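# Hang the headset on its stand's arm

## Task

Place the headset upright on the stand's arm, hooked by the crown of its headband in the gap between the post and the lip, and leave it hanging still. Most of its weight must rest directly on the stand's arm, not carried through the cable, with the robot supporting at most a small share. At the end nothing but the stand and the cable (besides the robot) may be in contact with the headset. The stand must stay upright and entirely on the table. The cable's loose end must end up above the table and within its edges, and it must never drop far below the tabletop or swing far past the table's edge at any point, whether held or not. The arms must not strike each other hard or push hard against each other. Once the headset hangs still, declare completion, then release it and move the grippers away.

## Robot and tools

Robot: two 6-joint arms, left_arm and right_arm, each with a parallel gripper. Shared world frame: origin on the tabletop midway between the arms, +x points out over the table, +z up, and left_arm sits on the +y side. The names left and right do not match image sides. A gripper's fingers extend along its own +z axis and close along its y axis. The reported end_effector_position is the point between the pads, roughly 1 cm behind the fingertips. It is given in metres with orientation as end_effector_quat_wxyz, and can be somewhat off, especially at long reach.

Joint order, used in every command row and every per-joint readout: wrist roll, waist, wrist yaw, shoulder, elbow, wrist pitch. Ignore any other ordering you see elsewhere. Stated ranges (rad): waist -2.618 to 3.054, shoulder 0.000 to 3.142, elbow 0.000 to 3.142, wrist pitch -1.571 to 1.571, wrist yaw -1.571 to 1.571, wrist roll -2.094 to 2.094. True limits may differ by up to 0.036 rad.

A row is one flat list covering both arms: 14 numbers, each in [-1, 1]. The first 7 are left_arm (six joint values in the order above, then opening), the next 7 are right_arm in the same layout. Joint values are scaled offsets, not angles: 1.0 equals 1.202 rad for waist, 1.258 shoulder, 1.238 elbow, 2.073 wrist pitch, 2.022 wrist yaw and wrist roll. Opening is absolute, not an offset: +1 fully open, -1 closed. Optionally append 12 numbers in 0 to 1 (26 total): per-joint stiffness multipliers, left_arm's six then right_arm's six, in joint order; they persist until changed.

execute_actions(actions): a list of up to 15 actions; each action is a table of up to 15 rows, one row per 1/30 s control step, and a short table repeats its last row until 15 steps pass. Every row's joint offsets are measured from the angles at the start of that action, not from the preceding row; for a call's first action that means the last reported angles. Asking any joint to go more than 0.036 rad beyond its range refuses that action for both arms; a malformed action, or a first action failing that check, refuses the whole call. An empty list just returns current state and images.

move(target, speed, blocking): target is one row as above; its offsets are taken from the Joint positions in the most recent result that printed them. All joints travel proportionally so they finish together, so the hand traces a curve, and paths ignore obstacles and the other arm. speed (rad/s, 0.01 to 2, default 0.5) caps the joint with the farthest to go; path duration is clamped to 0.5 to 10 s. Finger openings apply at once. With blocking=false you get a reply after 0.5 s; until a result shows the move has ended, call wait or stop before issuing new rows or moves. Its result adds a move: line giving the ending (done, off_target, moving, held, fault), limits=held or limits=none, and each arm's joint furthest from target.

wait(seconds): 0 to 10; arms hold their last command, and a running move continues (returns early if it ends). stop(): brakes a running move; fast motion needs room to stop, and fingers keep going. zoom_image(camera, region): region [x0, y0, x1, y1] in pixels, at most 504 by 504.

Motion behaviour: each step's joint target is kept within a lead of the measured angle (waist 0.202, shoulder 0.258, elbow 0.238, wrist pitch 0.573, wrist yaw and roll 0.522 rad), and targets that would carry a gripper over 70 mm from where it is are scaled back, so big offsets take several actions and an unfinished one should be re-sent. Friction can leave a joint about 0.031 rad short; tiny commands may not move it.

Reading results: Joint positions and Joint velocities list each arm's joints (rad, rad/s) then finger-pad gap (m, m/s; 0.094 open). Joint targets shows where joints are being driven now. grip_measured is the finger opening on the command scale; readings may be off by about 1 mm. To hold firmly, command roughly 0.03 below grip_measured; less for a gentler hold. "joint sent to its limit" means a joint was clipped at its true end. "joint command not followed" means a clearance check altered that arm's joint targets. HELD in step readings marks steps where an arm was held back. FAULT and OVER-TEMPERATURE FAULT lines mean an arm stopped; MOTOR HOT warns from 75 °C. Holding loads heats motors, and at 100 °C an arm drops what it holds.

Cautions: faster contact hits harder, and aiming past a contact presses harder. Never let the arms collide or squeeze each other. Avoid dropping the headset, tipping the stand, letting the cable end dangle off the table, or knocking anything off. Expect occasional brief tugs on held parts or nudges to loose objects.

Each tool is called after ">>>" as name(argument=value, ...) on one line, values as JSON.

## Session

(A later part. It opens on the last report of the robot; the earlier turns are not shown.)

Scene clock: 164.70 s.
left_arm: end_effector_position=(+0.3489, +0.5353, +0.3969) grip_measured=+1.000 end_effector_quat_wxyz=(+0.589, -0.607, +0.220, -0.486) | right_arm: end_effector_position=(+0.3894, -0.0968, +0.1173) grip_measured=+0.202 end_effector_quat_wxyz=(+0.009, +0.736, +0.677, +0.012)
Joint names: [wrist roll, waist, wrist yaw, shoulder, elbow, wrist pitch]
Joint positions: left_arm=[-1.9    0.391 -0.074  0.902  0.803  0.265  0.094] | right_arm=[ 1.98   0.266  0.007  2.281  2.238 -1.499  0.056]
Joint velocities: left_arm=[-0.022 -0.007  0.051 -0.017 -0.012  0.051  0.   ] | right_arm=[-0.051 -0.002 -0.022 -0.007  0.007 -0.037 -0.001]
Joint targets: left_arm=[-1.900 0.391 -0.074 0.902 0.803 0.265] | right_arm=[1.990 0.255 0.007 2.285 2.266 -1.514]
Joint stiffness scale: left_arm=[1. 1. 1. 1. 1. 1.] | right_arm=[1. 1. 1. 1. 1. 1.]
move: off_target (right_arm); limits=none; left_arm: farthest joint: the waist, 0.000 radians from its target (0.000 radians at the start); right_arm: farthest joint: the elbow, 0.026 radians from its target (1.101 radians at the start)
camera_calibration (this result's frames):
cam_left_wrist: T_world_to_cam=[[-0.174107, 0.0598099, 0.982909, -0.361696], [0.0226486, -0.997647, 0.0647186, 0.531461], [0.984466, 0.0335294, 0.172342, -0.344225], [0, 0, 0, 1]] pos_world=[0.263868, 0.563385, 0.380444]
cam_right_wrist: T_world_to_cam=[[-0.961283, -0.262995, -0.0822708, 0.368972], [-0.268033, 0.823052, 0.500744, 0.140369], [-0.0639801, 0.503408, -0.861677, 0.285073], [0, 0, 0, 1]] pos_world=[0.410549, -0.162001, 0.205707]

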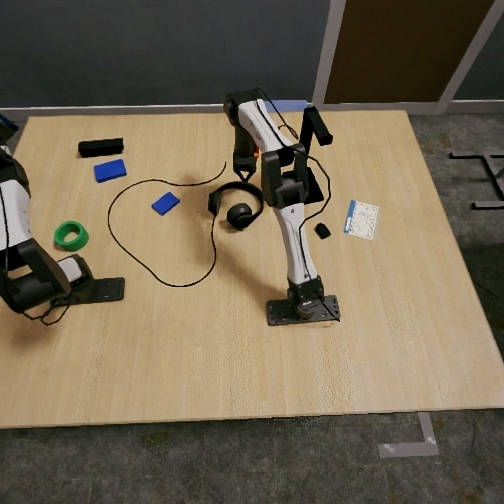

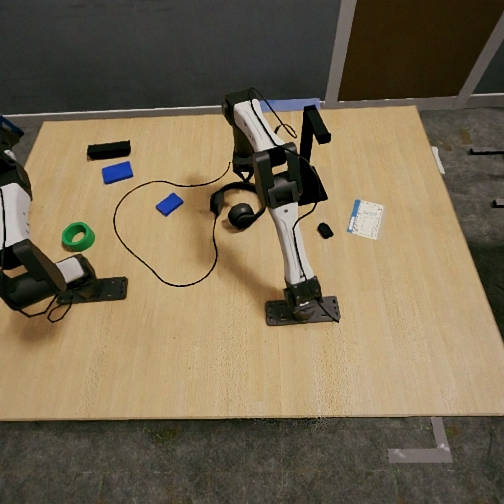

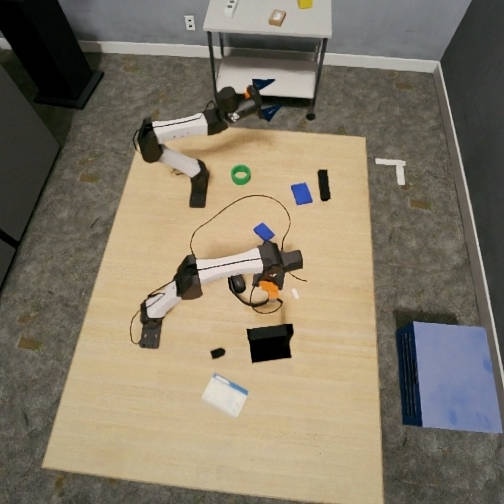

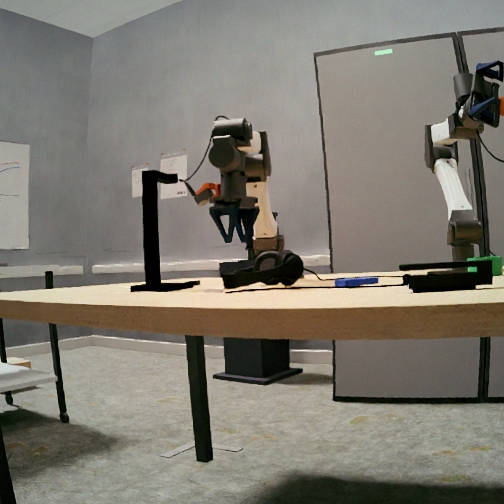

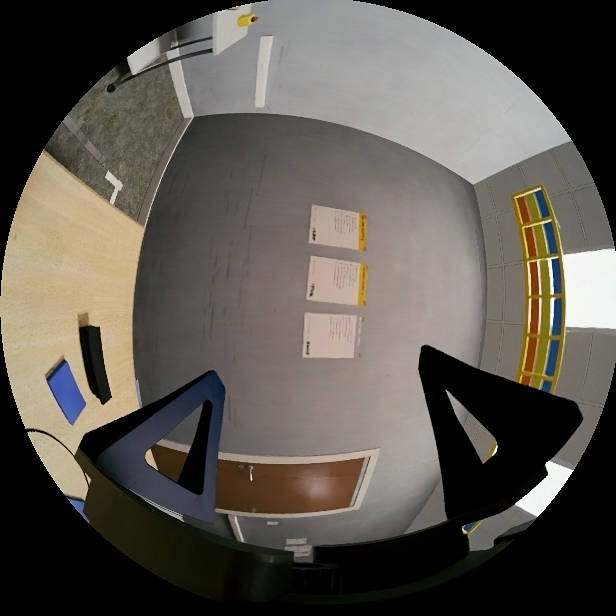

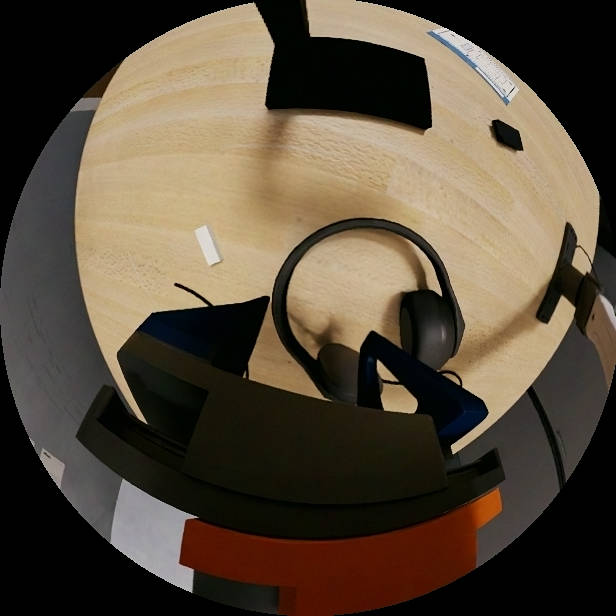

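>>> move(target=[0,0,0,0,0,0,1,0,0,0,0.01,-0.2,0.1,0.2])

Scene clock: 170.53 s.
left_arm: end_effector_position=(+0.3489, +0.5353, +0.3969) grip_measured=+1.000 end_effector_quat_wxyz=(+0.589, -0.607, +0.220, -0.486) | right_arm: end_effector_position=(+0.3838, -0.0987, +0.0551) grip_measured=+0.202 end_effector_quat_wxyz=(-0.001, +0.736, +0.677, -0.011)
Joint names: [wrist roll, waist, wrist yaw, shoulder, elbow, wrist pitch]
Joint positions: left_arm=[-1.9    0.391 -0.074  0.902  0.803  0.265  0.094] | right_arm=[ 1.98   0.266  0.007  2.292  2.008 -1.309  0.056]
Joint velocities: left_arm=[ 0.022  0.002 -0.037  0.007 -0.007 -0.022  0.   ] | right_arm=[ 0.081 -0.027  0.007  0.007  0.002 -0.022  0.   ]
Joint targets: left_arm=[-1.900 0.391 -0.074 0.902 0.803 0.265] | right_arm=[1.980 0.266 0.007 2.294 1.991 -1.291]
Joint stiffness scale: left_arm=[1. 1. 1. 1. 1. 1.] | right_arm=[1. 1. 1. 1. 1. 1.]
move: done; limits=none; left_arm: farthest joint: the waist, 0.000 radians from its target (0.000 radians at the start); right_arm: farthest joint: the elbow, 0.018 radians from its target (0.248 radians at the start)
camera_calibration (this result's frames):
cam_left_wrist: T_world_to_cam=[[-0.174107, 0.0598099, 0.982909, -0.361696], [0.0226486, -0.997647, 0.0647186, 0.531461], [0.984466, 0.0335294, 0.172342, -0.344225], [0, 0, 0, 1]] pos_world=[0.263868, 0.563385, 0.380444]
cam_right_wrist: T_world_to_cam=[[-0.964145, -0.263564, -0.0309541, 0.356227], [-0.243318, 0.831417, 0.499542, 0.163027], [-0.105925, 0.489163, -0.865736, 0.246909], [0, 0, 0, 1]] pos_world=[0.409275, -0.162434, 0.143346]

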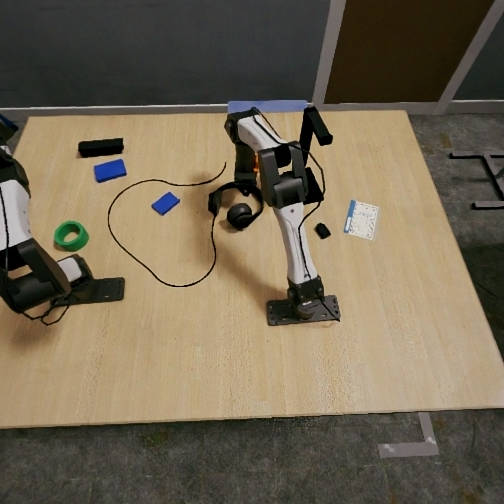

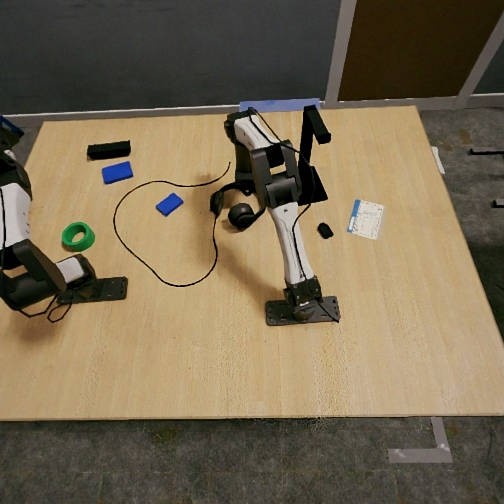

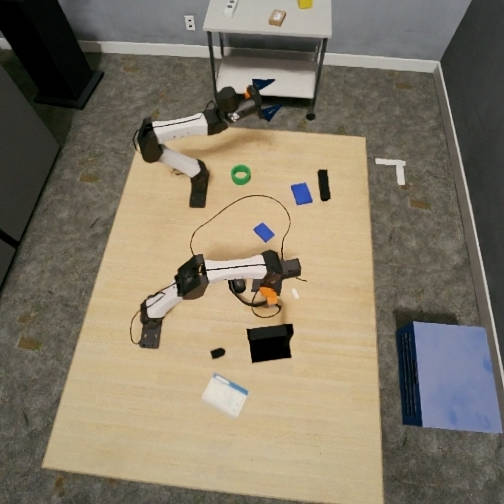

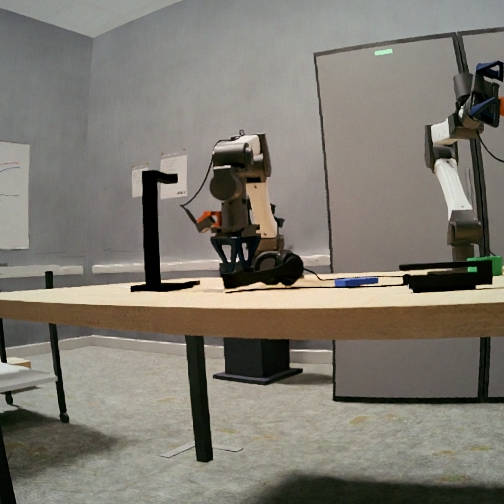

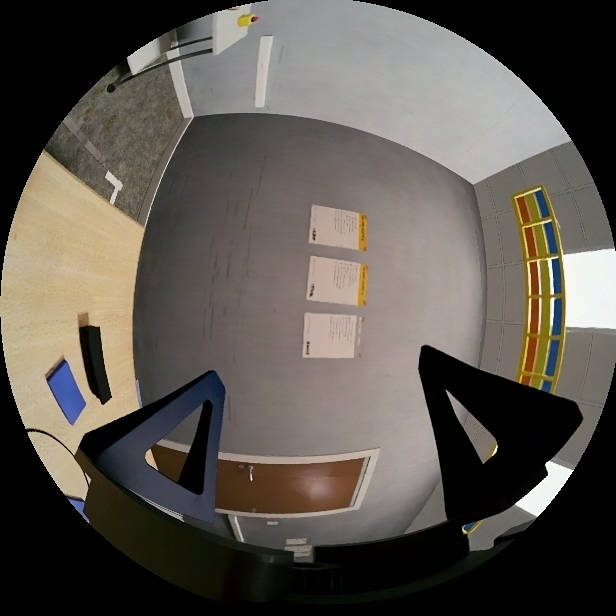

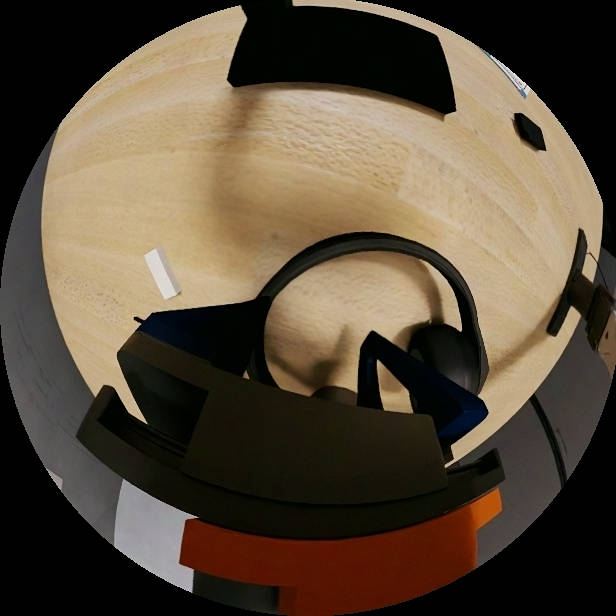

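>>> move(target=[0,0,0,0,0,0,1,0,-0.03,0,0.1,0.23,-0.055,0.3], speed=0.3)

>>> move(target=[0,0,0,0,0,0,1,0,0,0,0,-0.11,0.065,0.3], speed=0.3)

Scene clock: 183.03 s.
left_arm: end_effector_position=(+0.3489, +0.5353, +0.3969) grip_measured=+1.000 end_effector_quat_wxyz=(+0.589, -0.607, +0.220, -0.486) | right_arm: end_effector_position=(+0.4169, -0.0991, +0.0689) grip_measured=+0.298 end_effector_quat_wxyz=(+0.007, +0.744, +0.669, +0.008)
Joint names: [wrist roll, waist, wrist yaw, shoulder, elbow, wrist pitch]
Joint positions: left_arm=[-1.9    0.391 -0.074  0.902  0.803  0.265  0.094] | right_arm=[ 1.98   0.243  0.007  2.409  2.266 -1.408  0.061]
Joint velocities: left_arm=[ 0.007 -0.002  0.007  0.007  0.007 -0.051  0.   ] | right_arm=[-0.051  0.012 -0.022 -0.007  0.002 -0.037 -0.001]
Joint targets: left_arm=[-1.900 0.391 -0.074 0.902 0.803 0.265] | right_arm=[1.980 0.230 0.007 2.418 2.293 -1.423]
Joint stiffness scale: left_arm=[1. 1. 1. 1. 1. 1.] | right_arm=[1. 1. 1. 1. 1. 1.]
move: off_target (right_arm); limits=none; left_arm: farthest joint: the waist, 0.000 radians from its target (0.000 radians at the start); right_arm: farthest joint: the elbow, 0.027 radians from its target (0.284 radians at the start)
camera_calibration (this result's frames):
cam_left_wrist: T_world_to_cam=[[-0.174107, 0.0598099, 0.982909, -0.361696], [0.0226486, -0.997647, 0.0647186, 0.531461], [0.984466, 0.0335294, 0.172342, -0.344225], [0, 0, 0, 1]] pos_world=[0.263868, 0.563385, 0.380444]
cam_right_wrist: T_world_to_cam=[[-0.967913, -0.2404, -0.0731614, 0.395215], [-0.244118, 0.830524, 0.500635, 0.164674], [-0.0595903, 0.502431, -0.862561, 0.244338], [0, 0, 0, 1]] pos_world=[0.437294, -0.164519, 0.157229]

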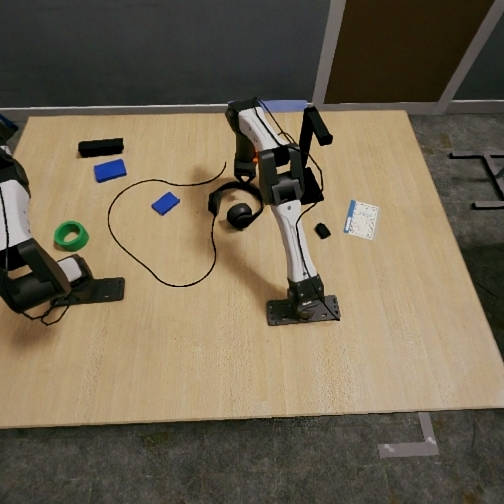

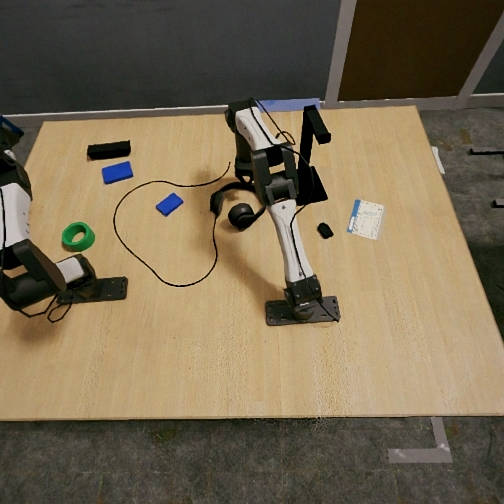

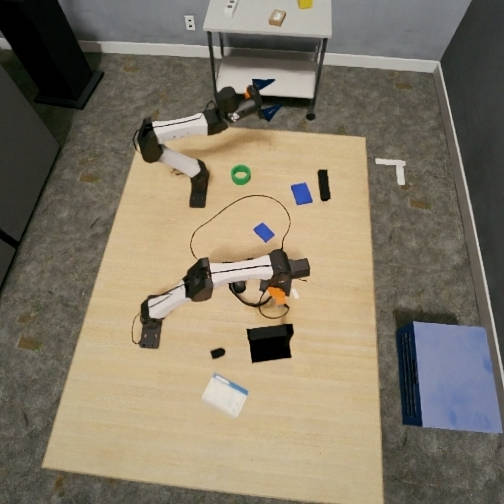

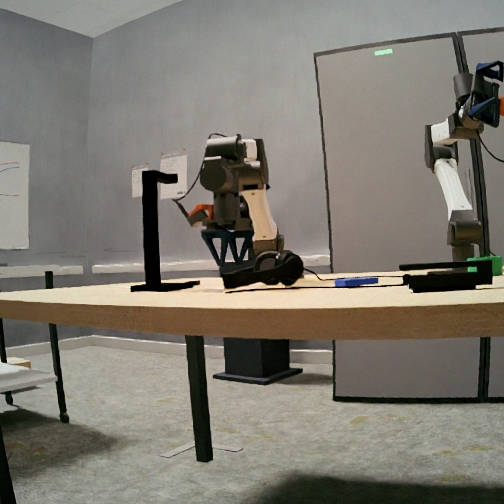

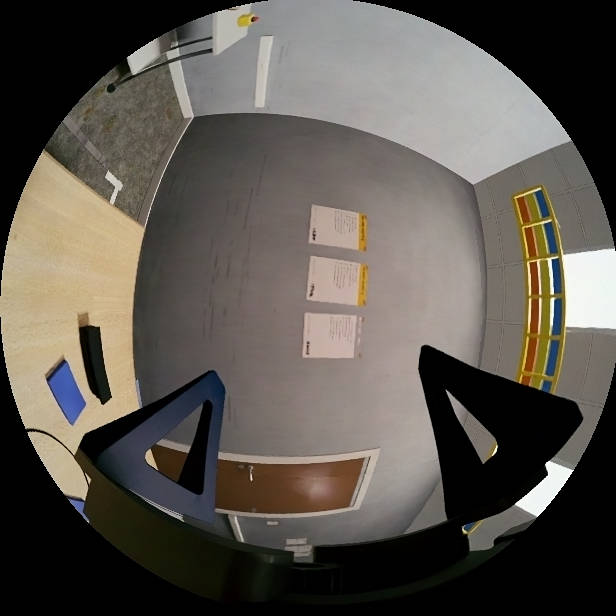

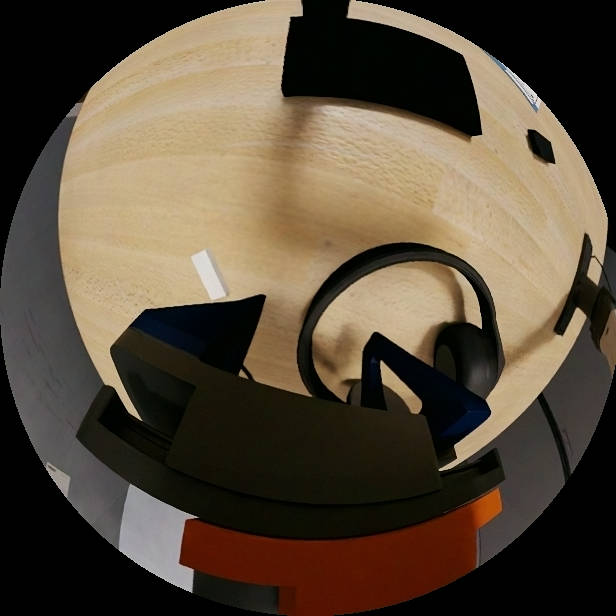

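Scene clock: 184.17 s.
left_arm: end_effector_position=(+0.3489, +0.5353, +0.3969) grip_measured=+1.000 end_effector_quat_wxyz=(+0.589, -0.607, +0.220, -0.486) | right_arm: end_effector_position=(+0.4179, -0.0988, +0.0395) grip_measured=+0.298 end_effector_quat_wxyz=(+0.007, +0.744, +0.669, +0.008)
Joint names: [wrist roll, waist, wrist yaw, shoulder, elbow, wrist pitch]
Joint positions: left_arm=[-1.9    0.391 -0.074  0.902  0.803  0.265  0.094] | right_arm=[ 1.98   0.243  0.007  2.409  2.149 -1.291  0.061]
Joint velocities: left_arm=[-0.037  0.017 -0.081 -0.007 -0.002 -0.007  0.   ] | right_arm=[-0.022  0.012 -0.007 -0.022 -0.002 -0.066 -0.   ]
Joint targets: left_arm=[-1.900 0.391 -0.074 0.902 0.803 0.265] | right_arm=[1.980 0.243 0.007 2.409 2.130 -1.273]
Joint stiffness scale: left_arm=[1. 1. 1. 1. 1. 1.] | right_arm=[1. 1. 1. 1. 1. 1.]
move: done; limits=none; left_arm: farthest joint: the waist, 0.000 radians from its target (0.000 radians at the start); right_arm: farthest joint: the elbow, 0.019 radians from its target (0.136 radians at the start)
camera_calibration (this result's frames):
cam_left_wrist: T_world_to_cam=[[-0.174107, 0.0598099, 0.982909, -0.361696], [0.0226486, -0.997647, 0.0647186, 0.531461], [0.984466, 0.0335294, 0.172342, -0.344225], [0, 0, 0, 1]] pos_world=[0.263868, 0.563385, 0.380444]
cam_right_wrist: T_world_to_cam=[[-0.967939, -0.240408, -0.0727816, 0.394112], [-0.243936, 0.830581, 0.500629, 0.17931], [-0.0599043, 0.502333, -0.862597, 0.218997], [0, 0, 0, 1]] pos_world=[0.438336, -0.164193, 0.127822]

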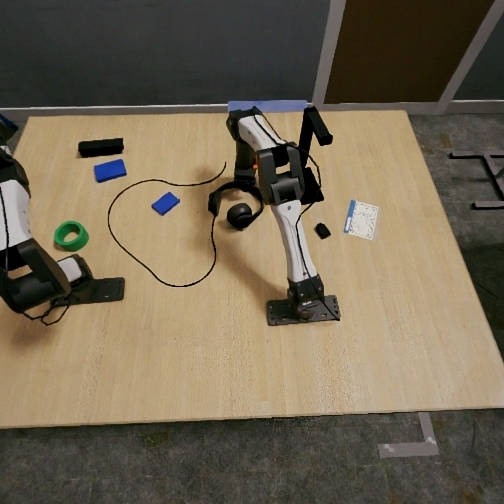

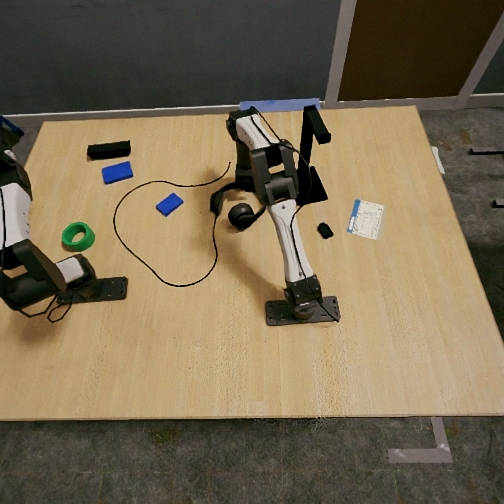

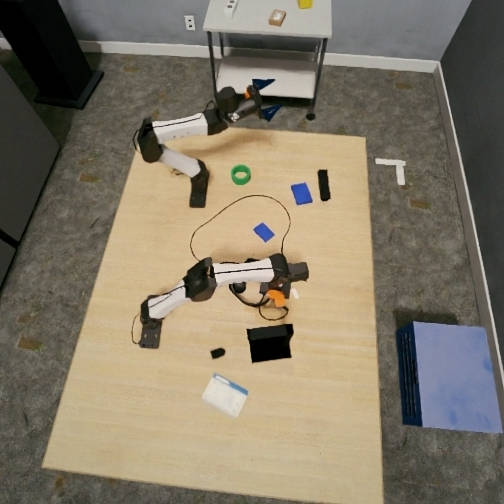

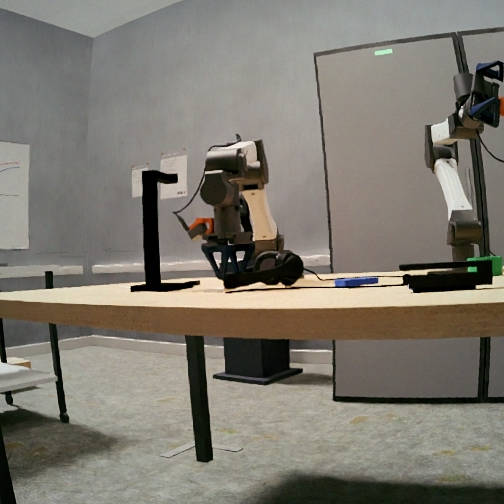

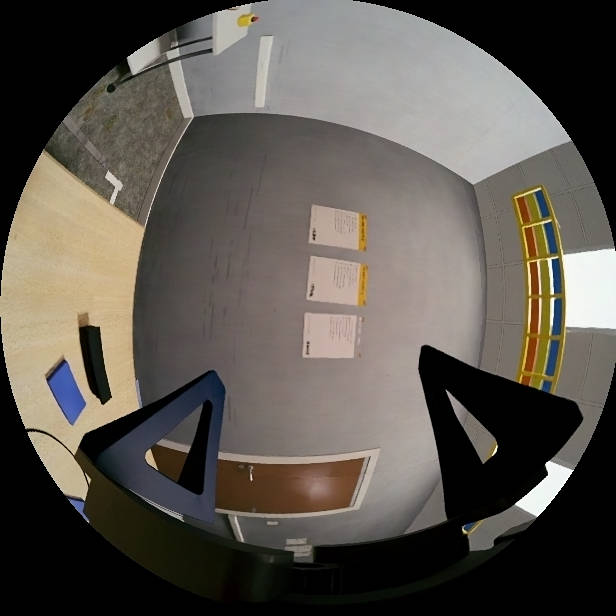

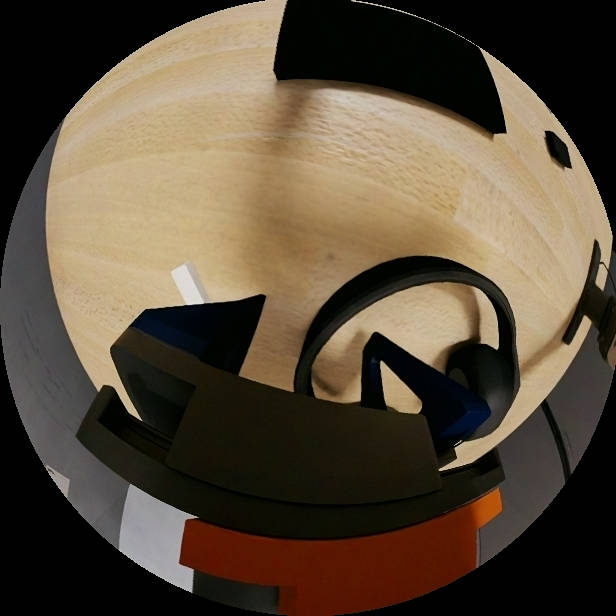

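>>> move(target=[0,0,0,0,0,0,1,0.03,0.06,0,0,-0.065,0.03,0.3], speed=0.3)

>>> execute_actions(actions=[[[0,0,0,0,0,0,1,0,0,0,0,0,0,-0.5]],[[0,0,0,0,0,0,1,0,0,0,0,0,0,-0.8]],[[0,0,0,0,0,0,1,0,0,0,0,0,0,-0.92]]])

Scene clock: 192.20 s.
left_arm: end_effector_position=(+0.3489, +0.5353, +0.3969) grip_measured=+1.000 end_effector_quat_wxyz=(+0.589, -0.607, +0.220, -0.486) | right_arm: end_effector_position=(+0.4029, -0.0702, +0.0241) grip_measured=+0.298 end_effector_quat_wxyz=(+0.004, +0.738, +0.675, +0.000)
Joint names: [wrist roll, waist, wrist yaw, shoulder, elbow, wrist pitch]
Joint positions: left_arm=[-1.9    0.391 -0.074  0.902  0.803  0.265  0.094] | right_arm=[ 2.031  0.311  0.007  2.409  2.089 -1.247  0.061]
Joint velocities: left_arm=[-0.037 -0.007  0.037 -0.027  0.007 -0.081  0.   ] | right_arm=[ 0.022 -0.007 -0.007 -0.012 -0.007 -0.007  0.001]
Joint targets: left_arm=[-1.900 0.391 -0.074 0.902 0.803 0.265] | right_arm=[2.041 0.315 0.007 2.409 2.069 -1.229]
Joint stiffness scale: left_arm=[1. 1. 1. 1. 1. 1.] | right_arm=[1. 1. 1. 1. 1. 1.]
move: done; limits=none; left_arm: farthest joint: the waist, 0.000 radians from its target (0.000 radians at the start); right_arm: farthest joint: the elbow, 0.020 radians from its target (0.081 radians at the start)
camera_calibration (this result's frames):
cam_left_wrist: T_world_to_cam=[[-0.174107, 0.0598099, 0.982909, -0.361696], [0.0226486, -0.997647, 0.0647186, 0.531461], [0.984466, 0.0335294, 0.172342, -0.344225], [0, 0, 0, 1]] pos_world=[0.263868, 0.563385, 0.380444]
cam_right_wrist: T_world_to_cam=[[-0.964661, -0.257307, -0.056761, 0.382434], [-0.250495, 0.828717, 0.500481, 0.162071], [-0.0817385, 0.497013, -0.863885, 0.19896], [0, 0, 0, 1]] pos_world=[0.42578, -0.134793, 0.112472]

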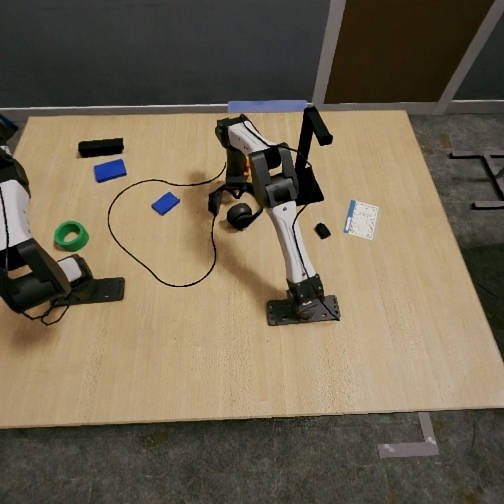

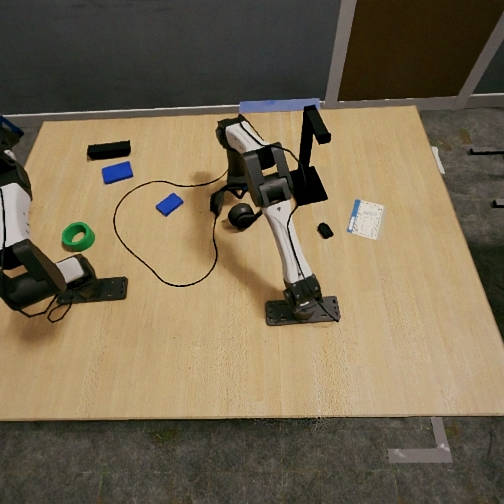

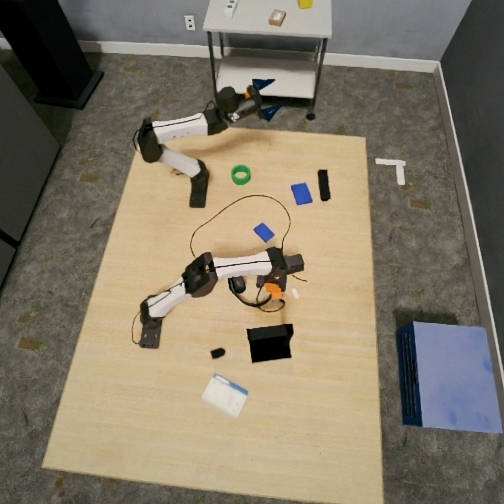

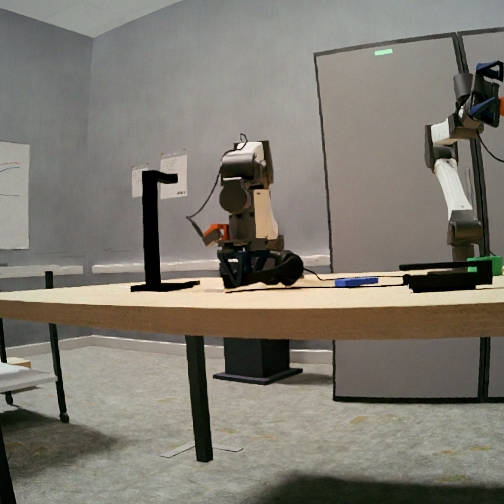

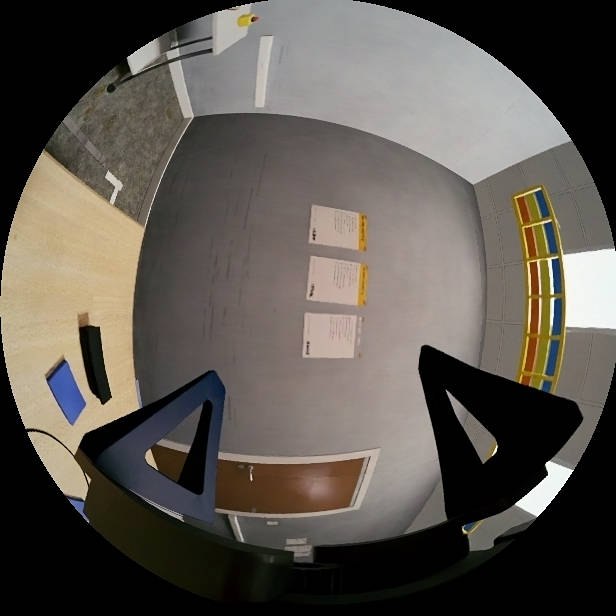

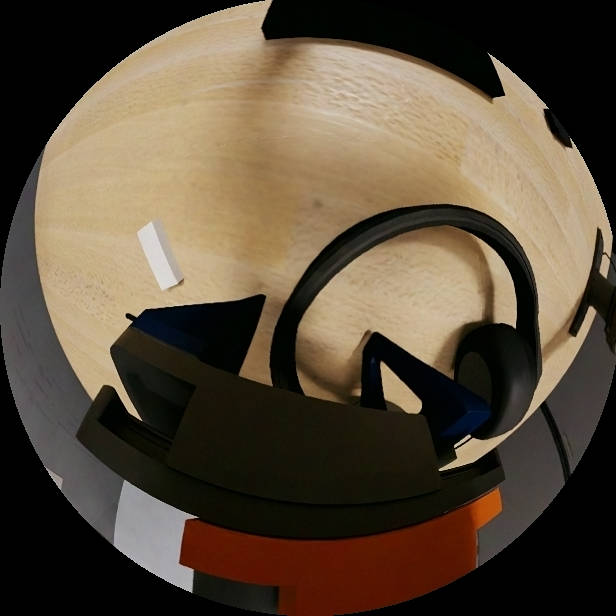

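Scene clock: 193.70 s.
left_arm: end_effector_position=(+0.3489, +0.5353, +0.3969) grip_measured=+1.000 end_effector_quat_wxyz=(+0.589, -0.607, +0.220, -0.486) | right_arm: end_effector_position=(+0.3993, -0.0698, +0.0246) grip_measured=-0.825 end_effector_quat_wxyz=(-0.003, +0.737, +0.676, -0.003)
Joint names: [wrist roll, waist, wrist yaw, shoulder, elbow, wrist pitch]
Joint positions: left_arm=[-1.9    0.391 -0.074  0.902  0.803  0.265  0.094] | right_arm=[ 2.028  0.311 -0.003  2.407  2.089 -1.261  0.008]
Joint velocities: left_arm=[-0.11  -0.012  0.007  0.002 -0.007  0.051  0.   ] | right_arm=[-0.051  0.007 -0.022  0.012  0.012  0.066  0.   ]
Joint targets: left_arm=[-1.900 0.391 -0.074 0.902 0.803 0.265] | right_arm=[2.028 0.311 0.004 2.409 2.089 -1.251]
Joint stiffness scale: left_arm=[1. 1. 1. 1. 1. 1.] | right_arm=[1. 1. 1. 1. 1. 1.]
Step readings (joint positions; steps 1 to 15: 1st action; 16 to 30: 2nd action; 31 to 45: 3rd action):
0: left_arm=[-1.900 0.391 -0.074 0.902 0.803 0.265] | right_arm=[2.031 0.311 0.007 2.409 2.089 -1.247]
1: left_arm=[-1.900 0.391 -0.074 0.902 0.803 0.265] | right_arm=[2.031 0.311 0.007 2.409 2.089 -1.247]
2: left_arm=[-1.900 0.391 -0.074 0.902 0.803 0.265] | right_arm=[2.031 0.311 0.008 2.409 2.089 -1.247]
4: left_arm=[-1.900 0.391 -0.074 0.902 0.803 0.265] | right_arm=[2.031 0.311 0.009 2.409 2.089 -1.244]
8: left_arm=[-1.900 0.391 -0.074 0.902 0.803 0.265] | right_arm=[2.031 0.311 0.009 2.409 2.089 -1.244]
15: left_arm=[-1.900 0.391 -0.074 0.902 0.803 0.265] | right_arm=[2.031 0.311 0.009 2.409 2.089 -1.244]
16: left_arm=[-1.900 0.391 -0.074 0.902 0.803 0.265] | right_arm=[2.031 0.311 0.009 2.409 2.089 -1.244]
17: left_arm=[-1.900 0.391 -0.074 0.902 0.803 0.265] | right_arm=[2.031 0.311 0.009 2.409 2.089 -1.243]
19: left_arm=[-1.900 0.391 -0.074 0.902 0.803 0.265] | right_arm=[2.028 0.311 0.010 2.409 2.089 -1.251]
23: left_arm=[-1.900 0.391 -0.074 0.902 0.803 0.265] | right_arm=[2.028 0.311 0.005 2.409 2.089 -1.251]
30: left_arm=[-1.900 0.391 -0.074 0.902 0.803 0.265] | right_arm=[2.028 0.311 0.005 2.409 2.089 -1.251]
31: left_arm=[-1.900 0.391 -0.074 0.902 0.803 0.265] | right_arm=[2.028 0.311 0.002 2.409 2.089 -1.252]
32: left_arm=[-1.900 0.391 -0.074 0.902 0.803 0.265] | right_arm=[2.028 0.311 -0.000 2.408 2.089 -1.256]
34: left_arm=[-1.900 0.391 -0.074 0.902 0.803 0.265] | right_arm=[2.028 0.311 -0.002 2.407 2.089 -1.259]
38: left_arm=[-1.900 0.391 -0.074 0.902 0.803 0.265] | right_arm=[2.028 0.311 -0.003 2.407 2.089 -1.261]
45: Joint positions above
camera_calibration (this result's frames):
cam_left_wrist: T_world_to_cam=[[-0.174107, 0.0598099, 0.982909, -0.361696], [0.0226486, -0.997647, 0.0647186, 0.531461], [0.984466, 0.0335294, 0.172342, -0.344225], [0, 0, 0, 1]] pos_world=[0.263868, 0.563385, 0.380444]
cam_right_wrist: T_world_to_cam=[[-0.964729, -0.259617, -0.0435539, 0.378659], [-0.245127, 0.825632, 0.508178, 0.158007], [-0.0959723, 0.50093, -0.86015, 0.204762], [0, 0, 0, 1]] pos_world=[0.423687, -0.13472, 0.112323]

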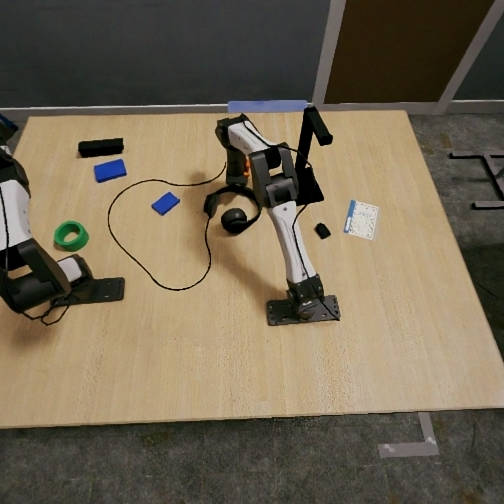

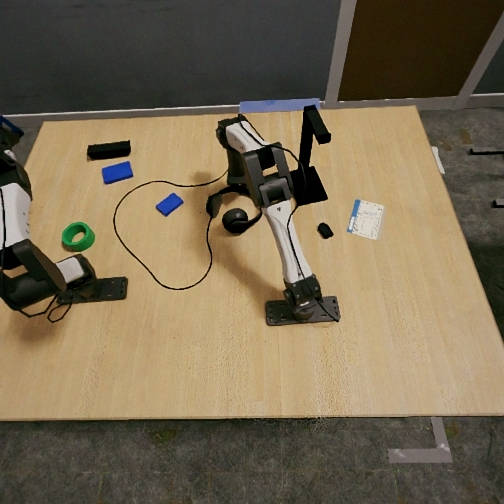

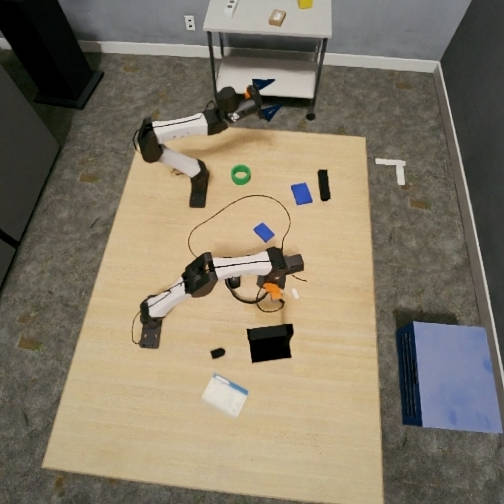

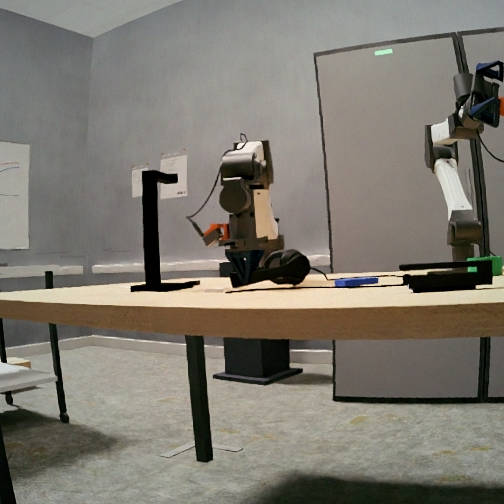

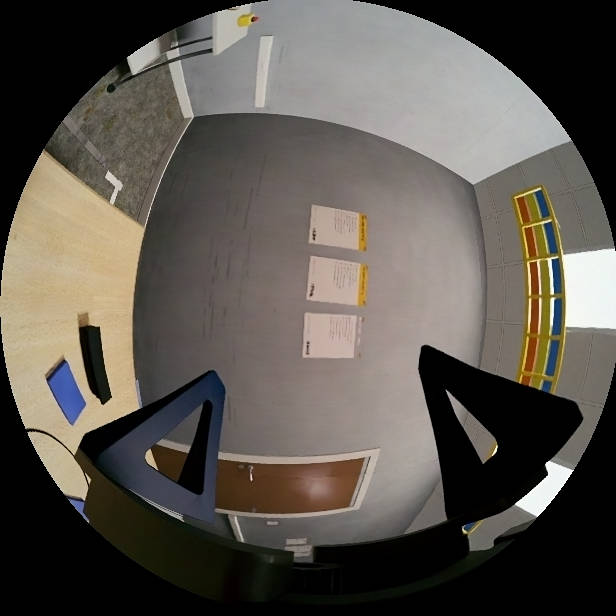

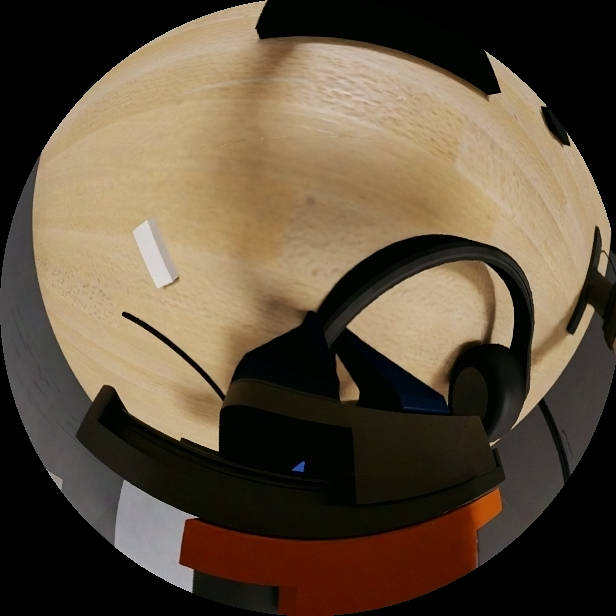

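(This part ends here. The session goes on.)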